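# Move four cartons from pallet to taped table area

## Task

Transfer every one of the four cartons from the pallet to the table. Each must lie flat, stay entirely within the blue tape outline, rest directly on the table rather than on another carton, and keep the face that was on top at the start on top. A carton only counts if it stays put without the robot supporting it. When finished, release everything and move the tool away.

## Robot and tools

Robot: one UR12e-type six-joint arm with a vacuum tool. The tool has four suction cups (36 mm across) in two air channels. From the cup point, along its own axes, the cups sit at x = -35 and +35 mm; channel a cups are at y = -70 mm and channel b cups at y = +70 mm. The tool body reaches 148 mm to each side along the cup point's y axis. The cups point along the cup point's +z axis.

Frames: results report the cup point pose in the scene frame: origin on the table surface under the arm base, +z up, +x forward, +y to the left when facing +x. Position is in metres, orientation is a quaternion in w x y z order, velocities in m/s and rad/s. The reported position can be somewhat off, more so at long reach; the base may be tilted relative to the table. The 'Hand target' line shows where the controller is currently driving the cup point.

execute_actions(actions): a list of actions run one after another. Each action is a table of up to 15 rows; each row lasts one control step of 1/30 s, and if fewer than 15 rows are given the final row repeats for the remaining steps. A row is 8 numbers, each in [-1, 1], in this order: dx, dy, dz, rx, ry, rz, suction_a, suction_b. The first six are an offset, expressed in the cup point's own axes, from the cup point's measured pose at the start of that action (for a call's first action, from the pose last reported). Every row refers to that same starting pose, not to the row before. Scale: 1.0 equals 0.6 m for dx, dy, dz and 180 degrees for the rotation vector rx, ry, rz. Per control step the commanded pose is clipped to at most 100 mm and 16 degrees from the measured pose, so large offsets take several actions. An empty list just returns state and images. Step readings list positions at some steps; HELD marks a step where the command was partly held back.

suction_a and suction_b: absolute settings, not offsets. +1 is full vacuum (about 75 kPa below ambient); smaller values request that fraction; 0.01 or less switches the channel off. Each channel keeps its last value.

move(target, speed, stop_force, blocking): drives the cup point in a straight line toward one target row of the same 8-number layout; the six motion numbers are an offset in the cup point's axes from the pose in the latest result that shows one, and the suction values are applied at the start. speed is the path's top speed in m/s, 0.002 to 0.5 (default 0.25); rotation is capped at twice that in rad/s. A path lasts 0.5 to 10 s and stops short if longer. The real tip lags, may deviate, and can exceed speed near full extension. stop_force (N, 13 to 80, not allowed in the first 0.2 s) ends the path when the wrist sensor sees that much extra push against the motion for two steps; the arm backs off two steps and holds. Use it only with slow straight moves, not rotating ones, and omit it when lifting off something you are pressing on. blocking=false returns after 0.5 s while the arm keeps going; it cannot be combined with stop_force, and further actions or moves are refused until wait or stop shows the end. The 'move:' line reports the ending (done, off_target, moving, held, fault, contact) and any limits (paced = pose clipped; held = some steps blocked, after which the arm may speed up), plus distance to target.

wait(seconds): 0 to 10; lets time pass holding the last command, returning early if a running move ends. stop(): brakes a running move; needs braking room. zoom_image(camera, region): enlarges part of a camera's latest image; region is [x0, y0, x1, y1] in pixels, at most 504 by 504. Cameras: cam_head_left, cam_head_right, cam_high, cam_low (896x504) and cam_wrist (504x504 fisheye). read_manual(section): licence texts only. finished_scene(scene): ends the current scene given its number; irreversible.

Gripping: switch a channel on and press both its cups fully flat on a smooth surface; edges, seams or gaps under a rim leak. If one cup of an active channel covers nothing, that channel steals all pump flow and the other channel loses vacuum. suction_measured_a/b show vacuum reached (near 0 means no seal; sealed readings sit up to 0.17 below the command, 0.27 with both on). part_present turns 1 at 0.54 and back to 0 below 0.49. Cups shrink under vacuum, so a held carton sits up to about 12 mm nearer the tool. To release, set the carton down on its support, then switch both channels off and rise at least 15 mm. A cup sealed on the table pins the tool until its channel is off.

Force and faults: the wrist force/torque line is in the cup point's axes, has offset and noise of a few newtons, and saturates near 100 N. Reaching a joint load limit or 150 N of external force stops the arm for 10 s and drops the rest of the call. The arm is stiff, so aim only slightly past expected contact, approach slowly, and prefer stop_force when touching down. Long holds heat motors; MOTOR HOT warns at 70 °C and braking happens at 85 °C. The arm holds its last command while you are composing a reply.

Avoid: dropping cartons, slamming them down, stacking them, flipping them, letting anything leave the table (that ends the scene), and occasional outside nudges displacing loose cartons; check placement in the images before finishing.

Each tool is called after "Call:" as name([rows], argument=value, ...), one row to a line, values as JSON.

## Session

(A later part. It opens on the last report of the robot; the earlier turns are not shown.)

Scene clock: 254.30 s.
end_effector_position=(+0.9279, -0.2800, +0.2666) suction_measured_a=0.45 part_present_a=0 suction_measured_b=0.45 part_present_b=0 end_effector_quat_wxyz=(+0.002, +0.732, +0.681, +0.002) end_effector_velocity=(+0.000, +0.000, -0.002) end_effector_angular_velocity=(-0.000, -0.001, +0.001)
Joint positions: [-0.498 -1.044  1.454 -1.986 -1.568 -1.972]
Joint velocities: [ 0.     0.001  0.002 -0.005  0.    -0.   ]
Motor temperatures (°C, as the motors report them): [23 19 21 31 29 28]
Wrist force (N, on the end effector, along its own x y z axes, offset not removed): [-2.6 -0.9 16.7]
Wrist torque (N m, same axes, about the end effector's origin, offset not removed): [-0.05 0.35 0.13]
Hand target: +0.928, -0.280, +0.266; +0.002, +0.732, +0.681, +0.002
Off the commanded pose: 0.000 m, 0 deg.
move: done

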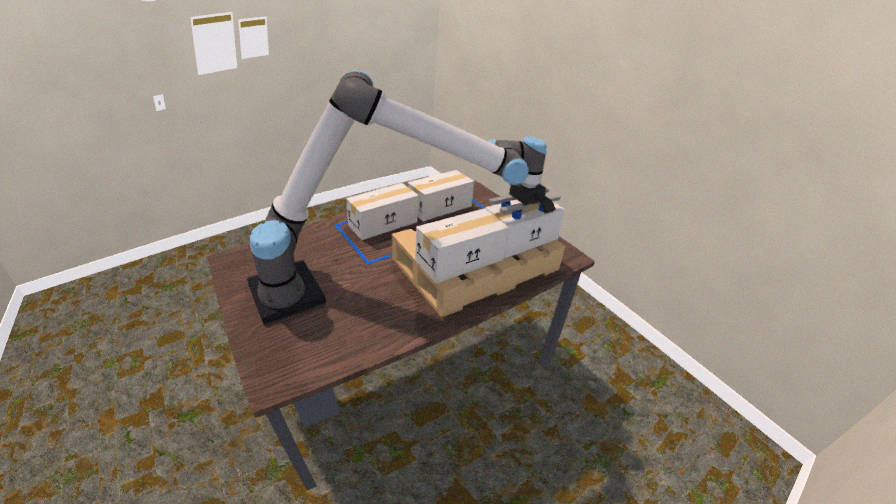

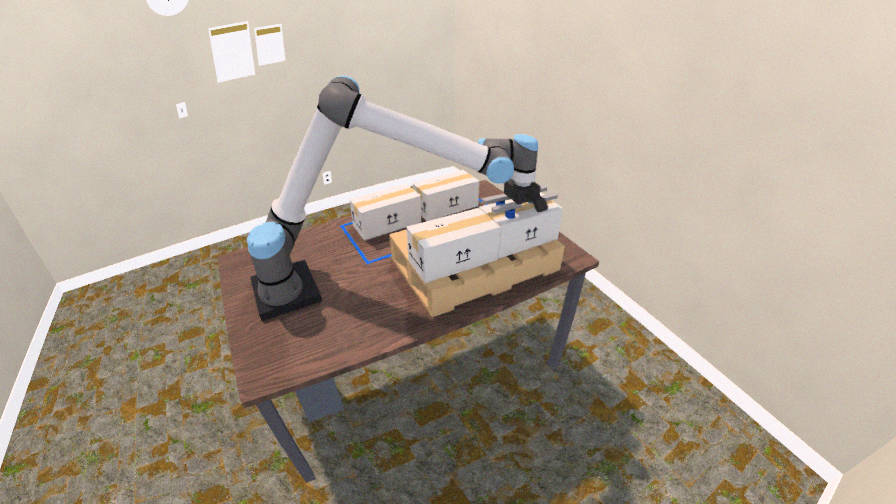

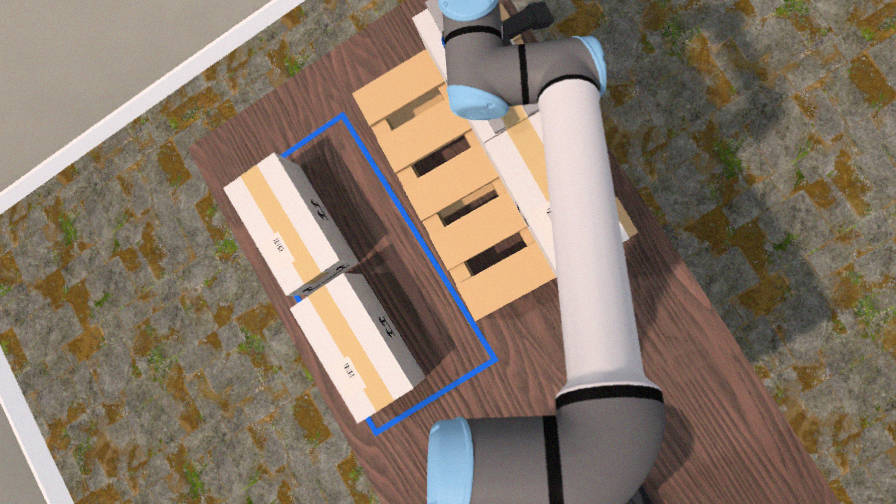

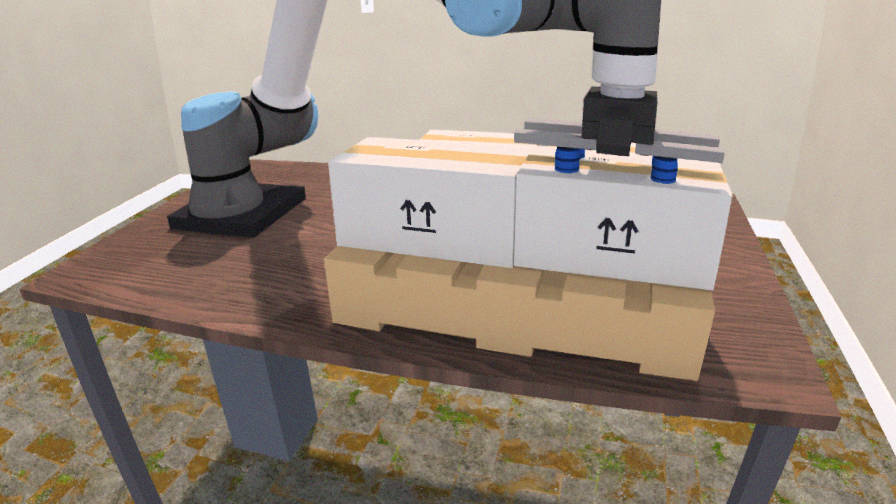

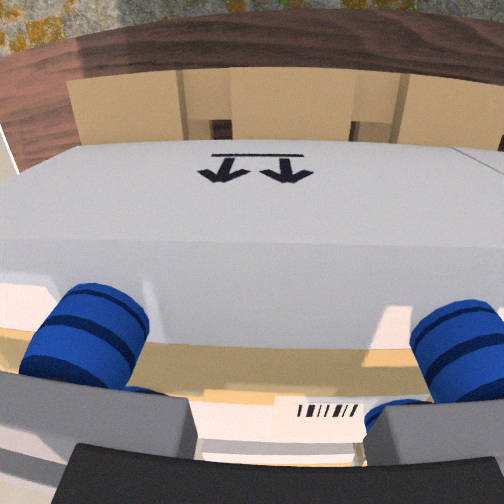

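Call:
move(target=[0,0.025,-0.035,0,0,0,1,1], speed=0.08)

Call:
move(target=[0.662,-0.062,0,0,0,-0.023,1,1], speed=0.3)

Call:
move(target=[0.005,0,0.21,0,0,0,1,1], speed=0.15, stop_force=25)

Scene clock: 263.87 s.
end_effector_position=(+0.9426, -0.2811, +0.2874) suction_measured_a=0.64 part_present_a=1 suction_measured_b=0.64 part_present_b=1 end_effector_quat_wxyz=(+0.002, +0.732, +0.681, +0.002) end_effector_velocity=(+0.001, +0.000, +0.002) end_effector_angular_velocity=(-0.000, +0.001, +0.000)
Joint positions: [-0.492 -1.034  1.4   -1.942 -1.568 -1.966]
Joint velocities: [ 0.001  0.001 -0.006  0.005 -0.001  0.   ]
Motor temperatures (°C, as the motors report them): [23 19 21 31 29 28]
Wrist force (N, on the end effector, along its own x y z axes, offset not removed): [-1.9 -1.0 20.5]
Wrist torque (N m, same axes, about the end effector's origin, offset not removed): [-0.59 0.12 0.11]
Hand target: +0.943, -0.281, +0.288; +0.002, +0.732, +0.681, +0.002
Off the commanded pose: 0.000 m, 0 deg.
move: done

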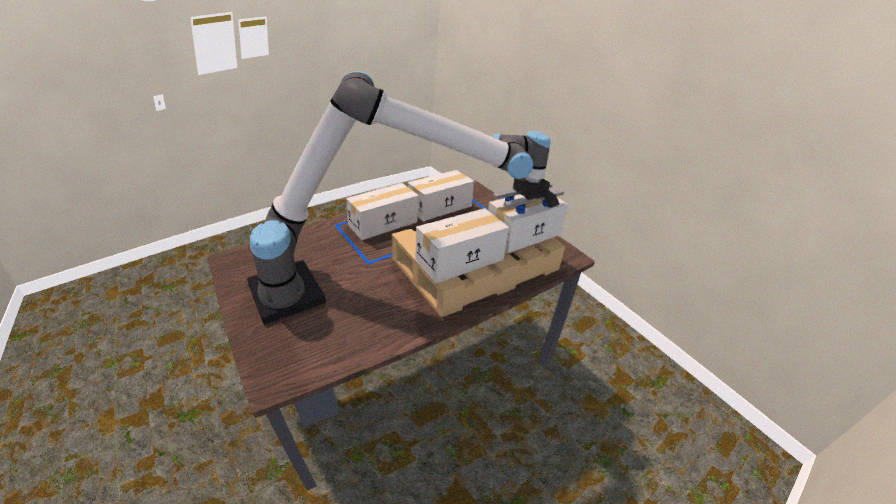

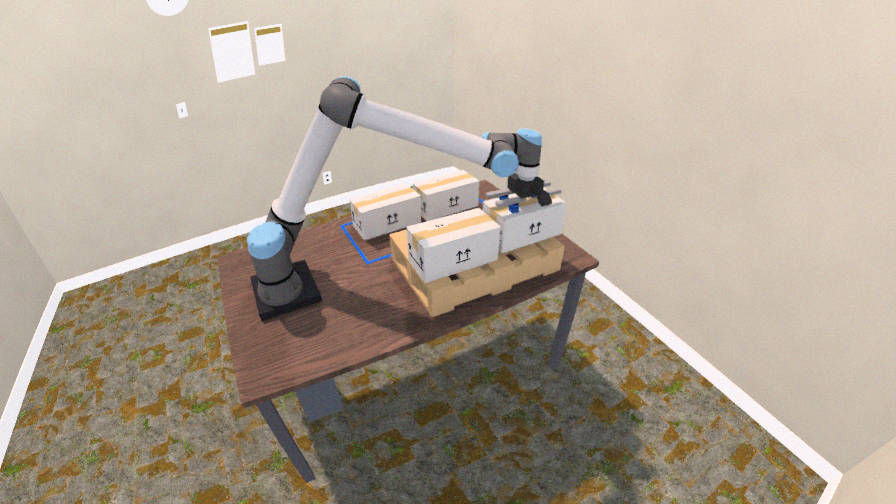

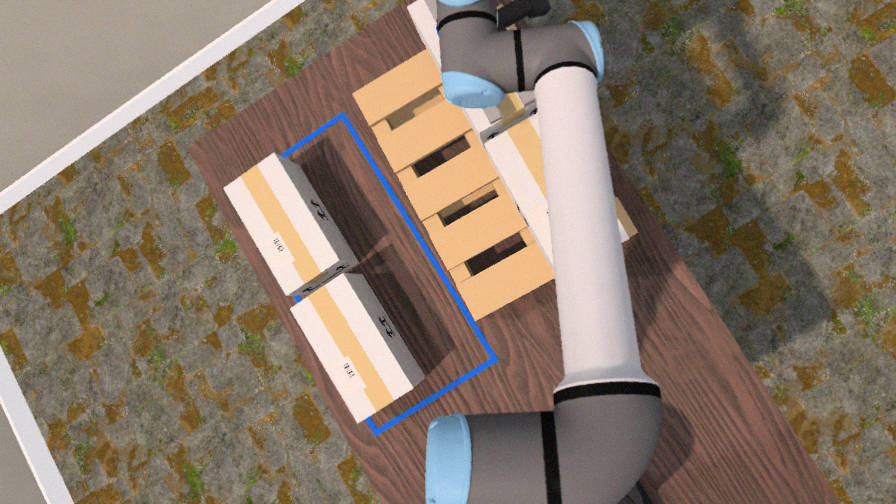

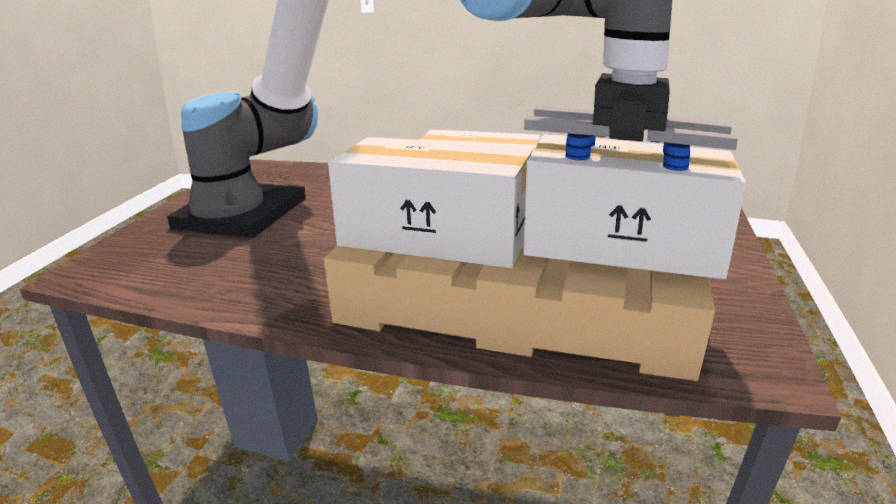

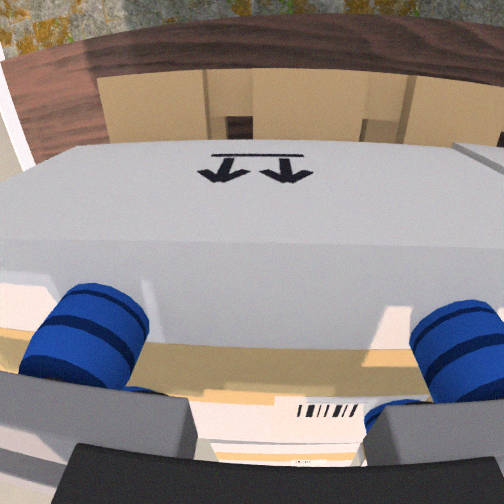

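Scene clock: 265.90 s.
end_effector_position=(+0.9343, +0.1172, +0.2878) suction_measured_a=0.64 part_present_a=1 suction_measured_b=0.64 part_present_b=1 end_effector_quat_wxyz=(+0.002, +0.707, +0.707, +0.003) end_effector_velocity=(+0.000, +0.003, -0.000) end_effector_angular_velocity=(-0.001, +0.000, +0.001)
Joint positions: [-0.085 -1.099  1.502 -1.979 -1.57  -1.631]
Joint velocities: [ 0.004  0.001 -0.001  0.001 -0.001  0.003]
Motor temperatures (°C, as the motors report them): [23 19 21 31 29 28]
Wrist force (N, on the end effector, along its own x y z axes, offset not removed): [-1.1 -1.6 17.3]
Wrist torque (N m, same axes, about the end effector's origin, offset not removed): [-0.63 0.18 0.02]
Hand target: +0.934, +0.118, +0.288; +0.002, +0.707, +0.707, +0.003
Off the commanded pose: 0.001 m, 0 deg.
move: done

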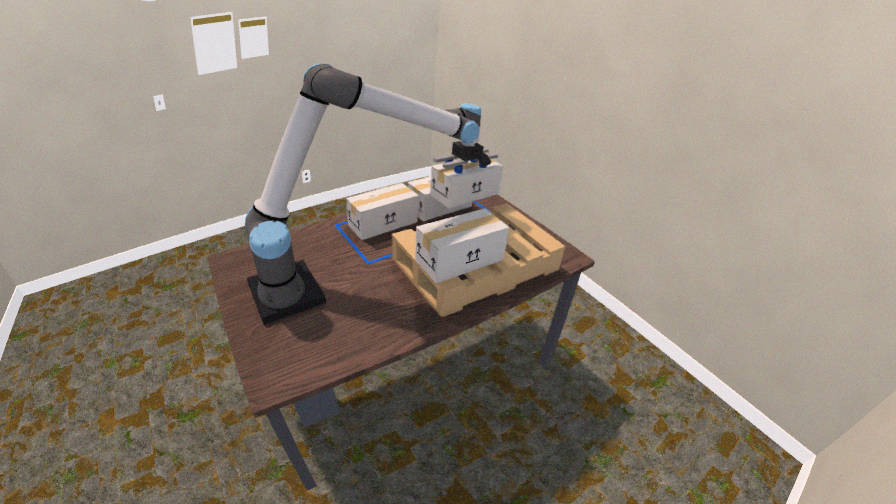

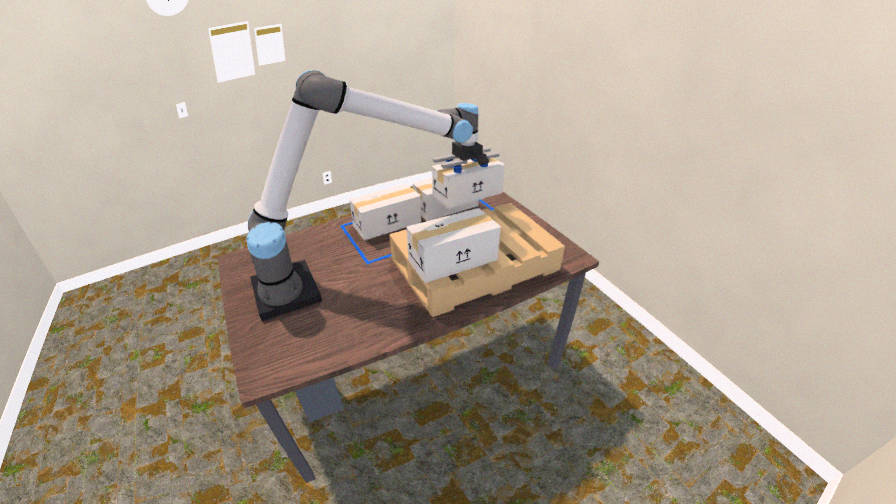

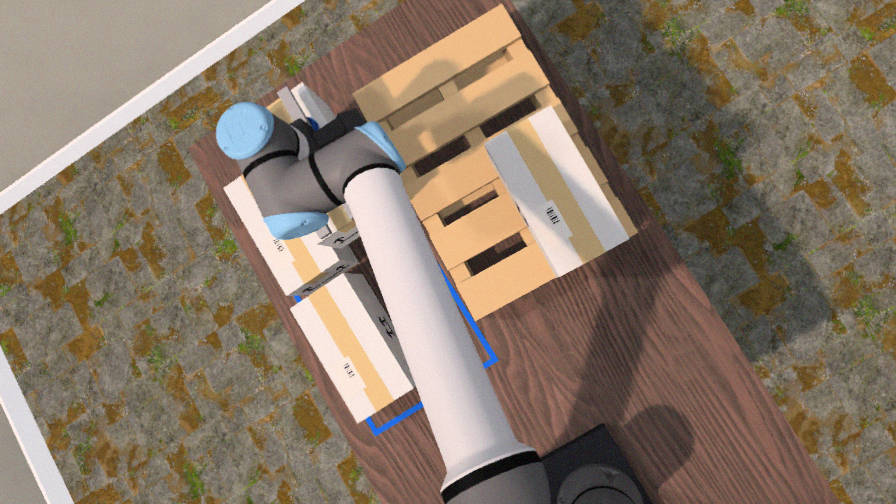

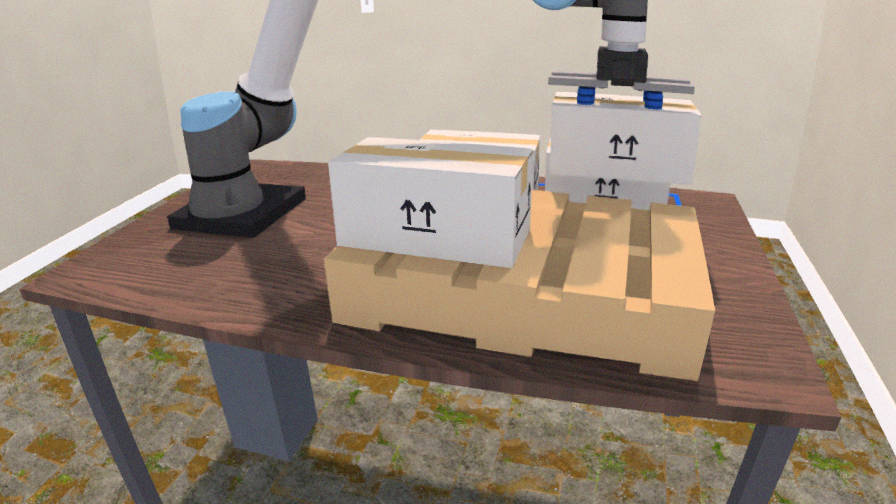

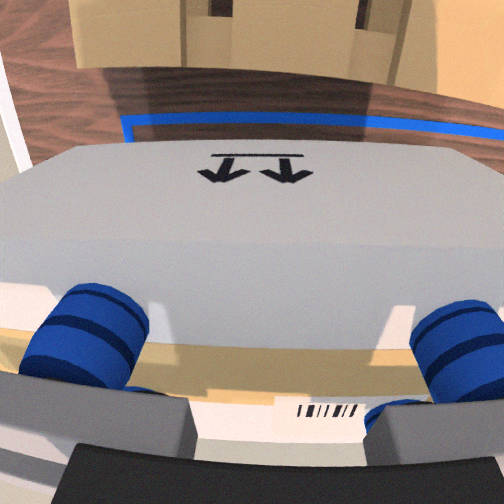

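Scene clock: 267.33 s.
end_effector_position=(+0.9349, +0.1203, +0.1623) suction_measured_a=0.64 part_present_a=1 suction_measured_b=0.64 part_present_b=1 end_effector_quat_wxyz=(+0.002, +0.707, +0.707, +0.003) end_effector_velocity=(-0.000, +0.001, -0.004) end_effector_angular_velocity=(-0.001, +0.001, +0.001)
Joint positions: [-0.081 -1.     1.592 -2.169 -1.57  -1.628]
Joint velocities: [ 0.001  0.003  0.002 -0.004 -0.001 -0.   ]
Motor temperatures (°C, as the motors report them): [23 19 21 31 29 28]
Wrist force (N, on the end effector, along its own x y z axes, offset not removed): [1.0 -1.3 20.2]
Wrist torque (N m, same axes, about the end effector's origin, offset not removed): [-0.53 -0.20 0.16]
Hand target: +0.935, +0.120, +0.162; +0.002, +0.707, +0.707, +0.003
Off the commanded pose: 0.000 m, 0 deg.
move: done

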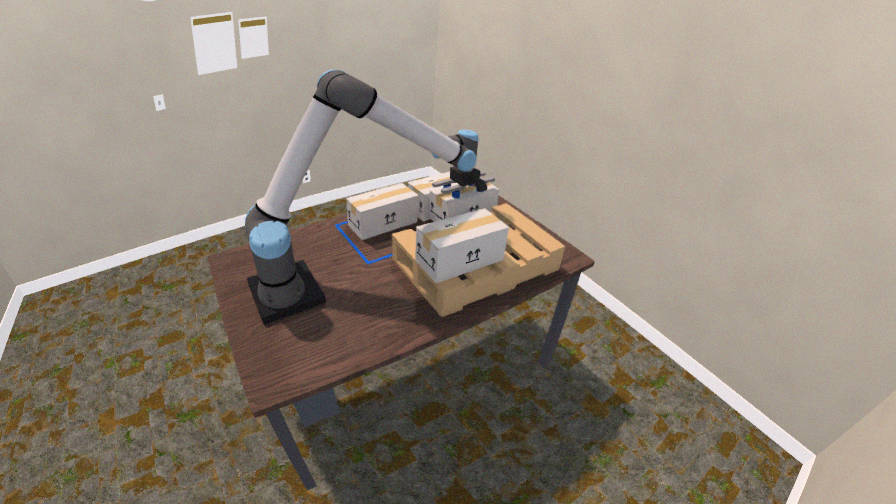

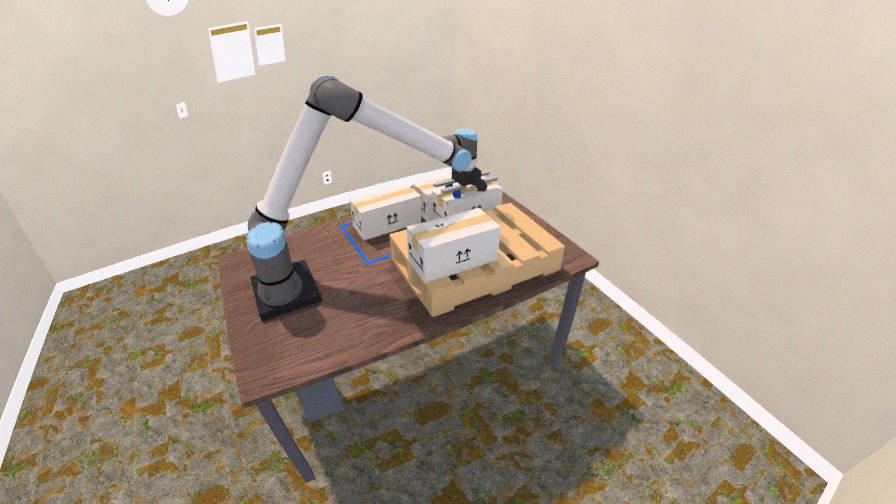

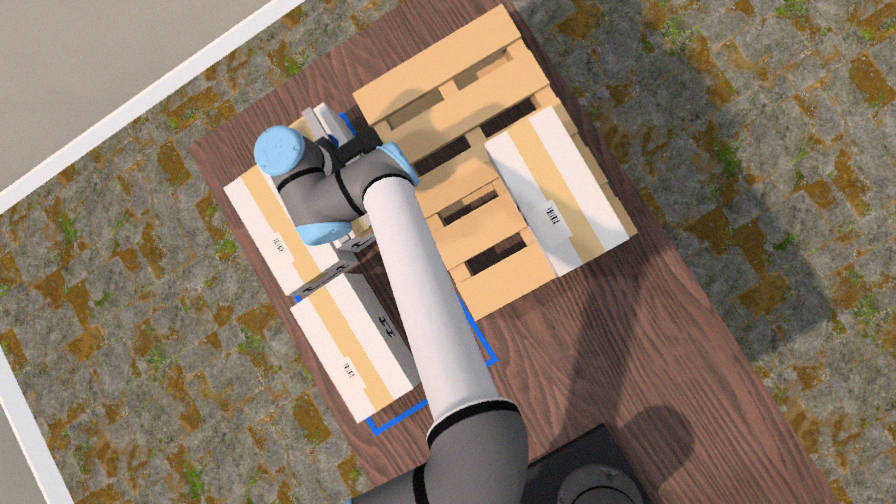

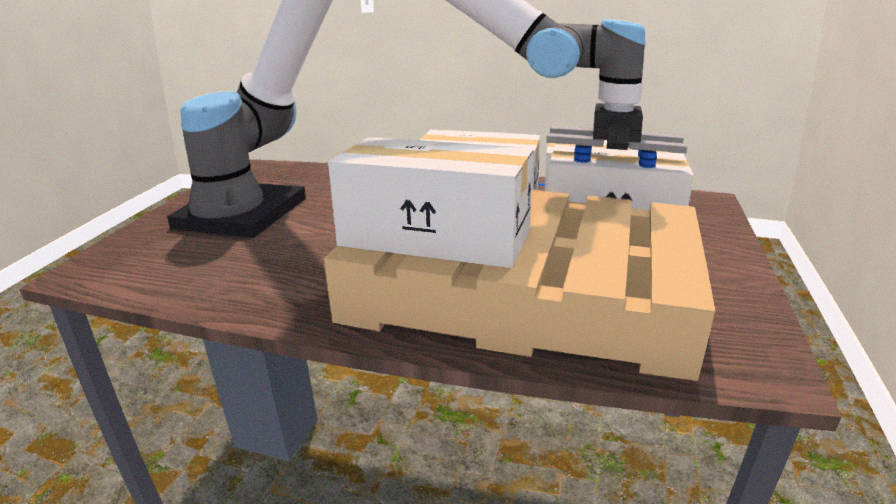

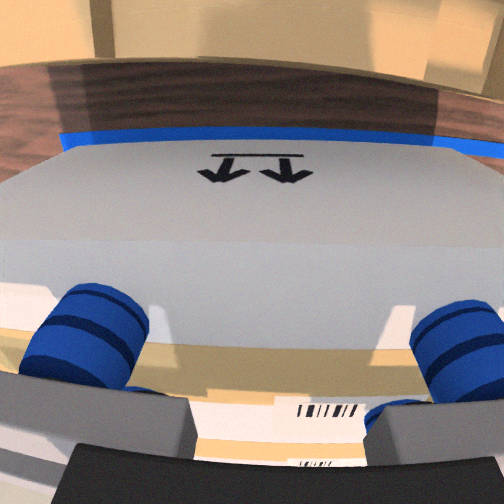

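Call:
move(target=[0.01,-0.025,0.028,0.0013,0,0,1,1], speed=0.06)

Call:
move(target=[0,0,0.04,0,0,0,1,1], speed=0.007, stop_force=13)

Scene clock: 274.43 s.
end_effector_position=(+0.9202, +0.1263, +0.1456) suction_measured_a=0.64 part_present_a=1 suction_measured_b=0.64 part_present_b=1 end_effector_quat_wxyz=(+0.000, +0.707, +0.707, +0.001) end_effector_velocity=(-0.001, -0.000, -0.002) end_effector_angular_velocity=(-0.000, -0.000, -0.001)
Joint positions: [-0.076 -1.003  1.631 -2.201 -1.57  -1.622]
Joint velocities: [-0.     0.     0.004 -0.004 -0.     0.001]
Motor temperatures (°C, as the motors report them): [23 19 21 31 29 28]
Wrist force (N, on the end effector, along its own x y z axes, offset not removed): [0.4 -3.8 19.8]
Wrist torque (N m, same axes, about the end effector's origin, offset not removed): [-0.91 -0.18 0.15]
Hand target: +0.920, +0.126, +0.145; +0.000, +0.707, +0.707, +0.001
Off the commanded pose: 0.000 m, 0 deg.
move: done

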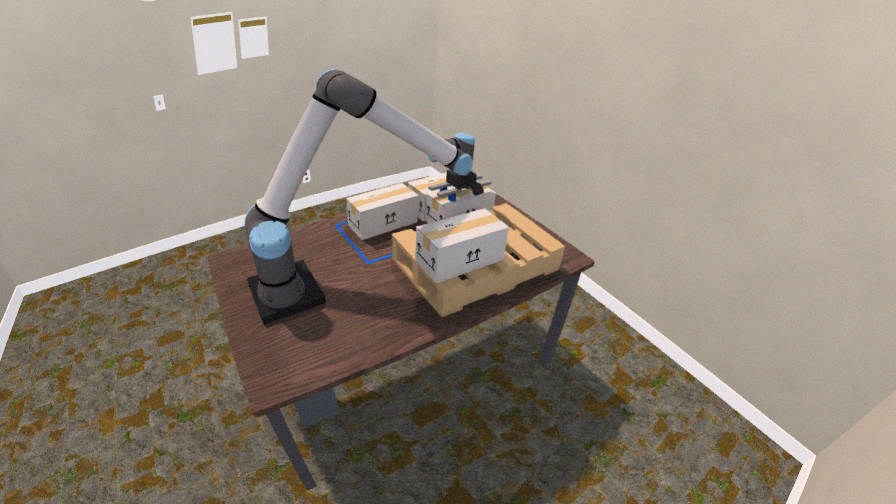

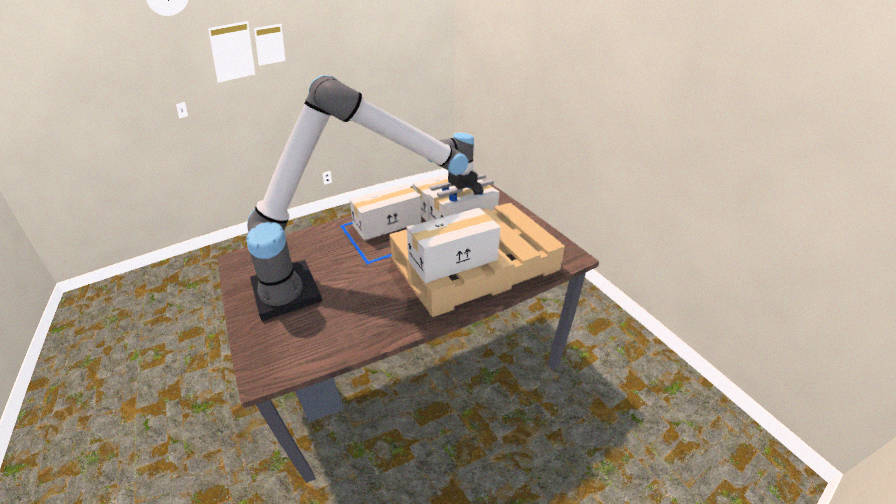

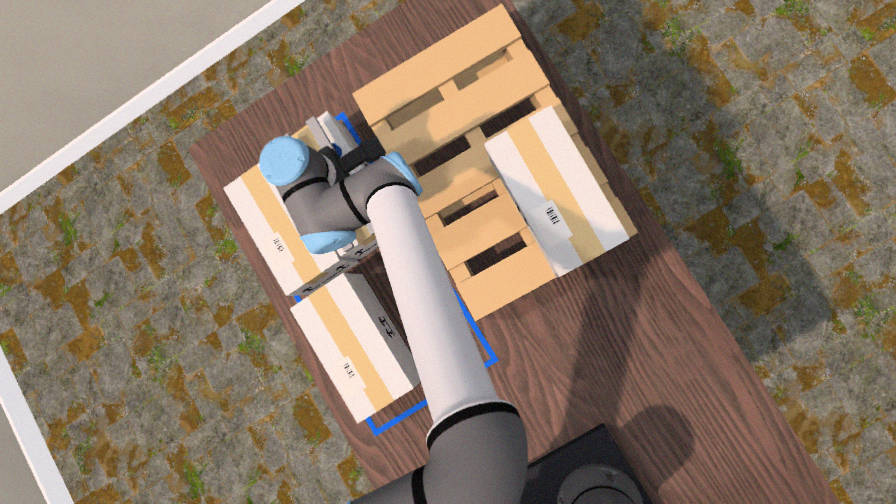

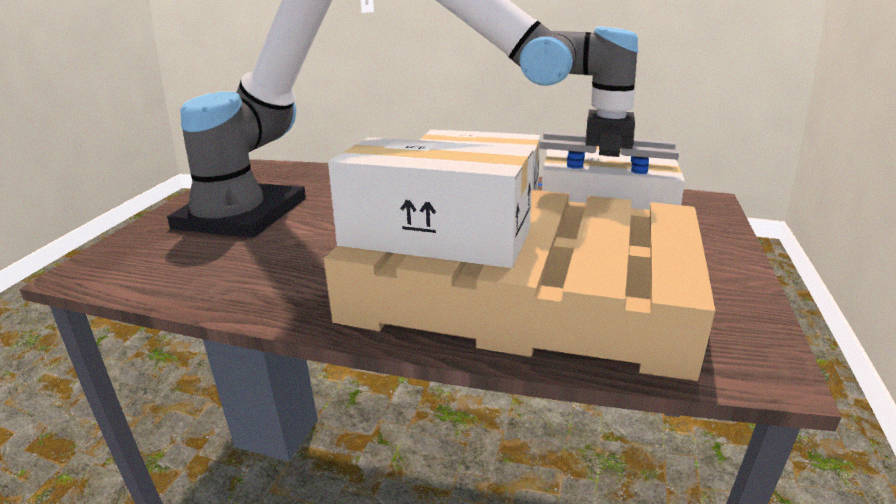

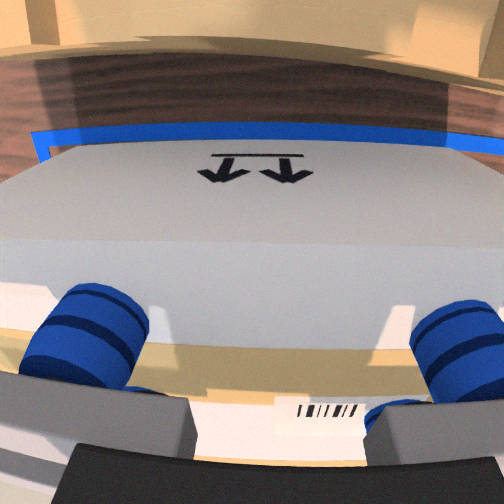

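Scene clock: 276.00 s.
end_effector_position=(+0.9203, +0.1263, +0.1374) suction_measured_a=0.64 part_present_a=1 suction_measured_b=0.64 part_present_b=1 end_effector_quat_wxyz=(+0.000, +0.707, +0.707, +0.001) end_effector_velocity=(-0.001, -0.000, +0.001) end_effector_angular_velocity=(+0.001, +0.002, -0.000)
Joint positions: [-0.076 -0.994  1.635 -2.213 -1.57  -1.622]
Joint velocities: [-0.    -0.002 -0.     0.004  0.001  0.   ]
Motor temperatures (°C, as the motors report them): [23 19 21 31 29 28]
Wrist force (N, on the end effector, along its own x y z axes, offset not removed): [0.4 -1.1 -13.4]
Wrist torque (N m, same axes, about the end effector's origin, offset not removed): [-1.72 -0.90 0.37]
Hand target: +0.920, +0.126, +0.138; +0.000, +0.707, +0.707, +0.001
Off the commanded pose: 0.016 m, 0 deg.
move: contact

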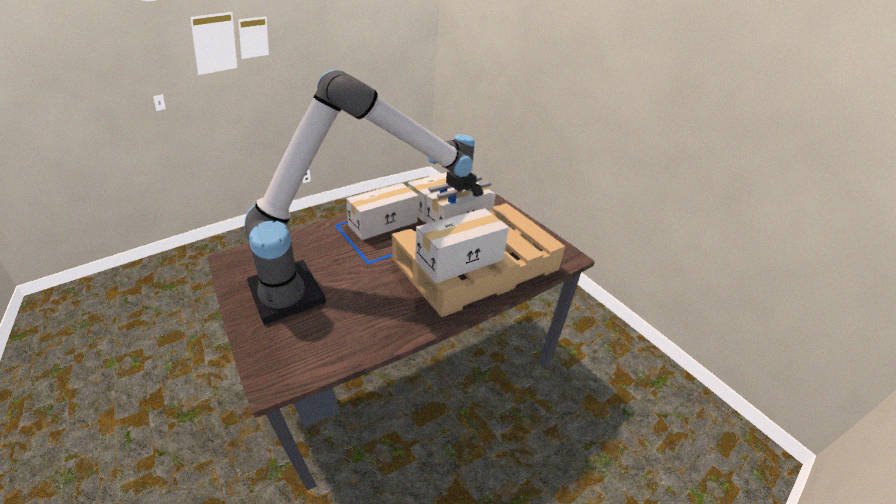

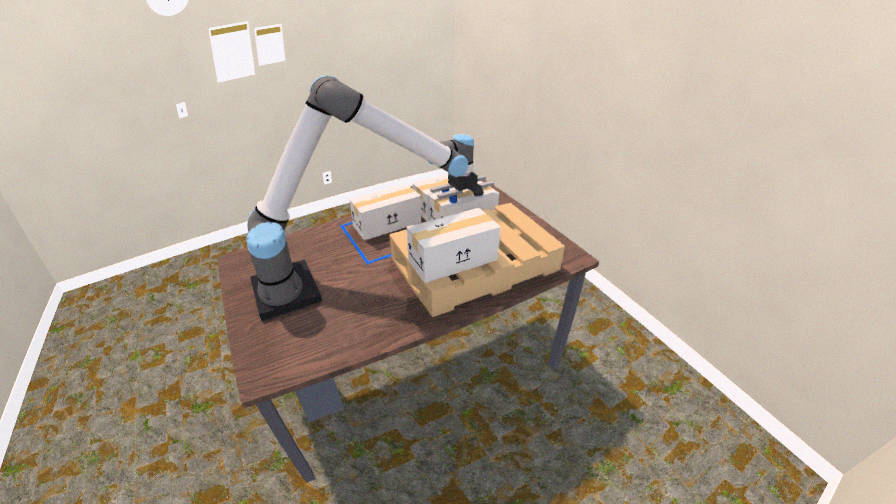

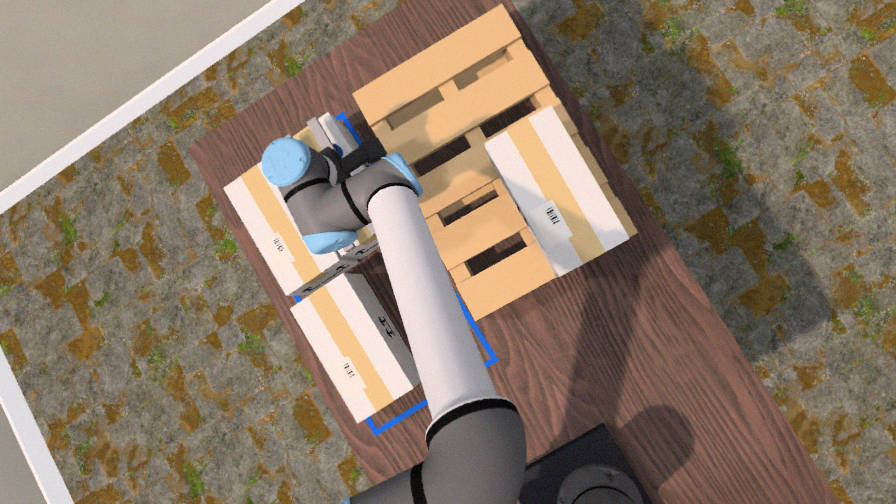

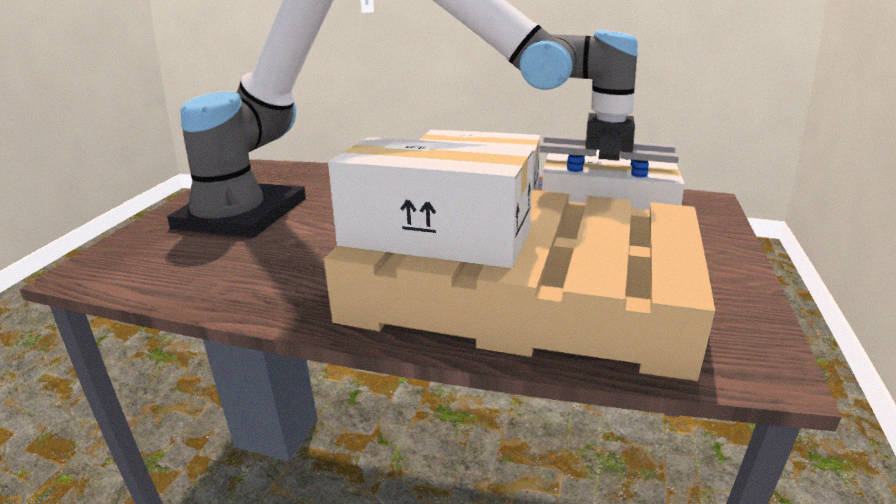

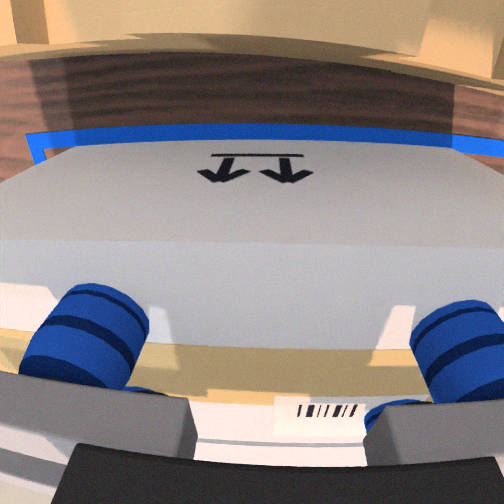

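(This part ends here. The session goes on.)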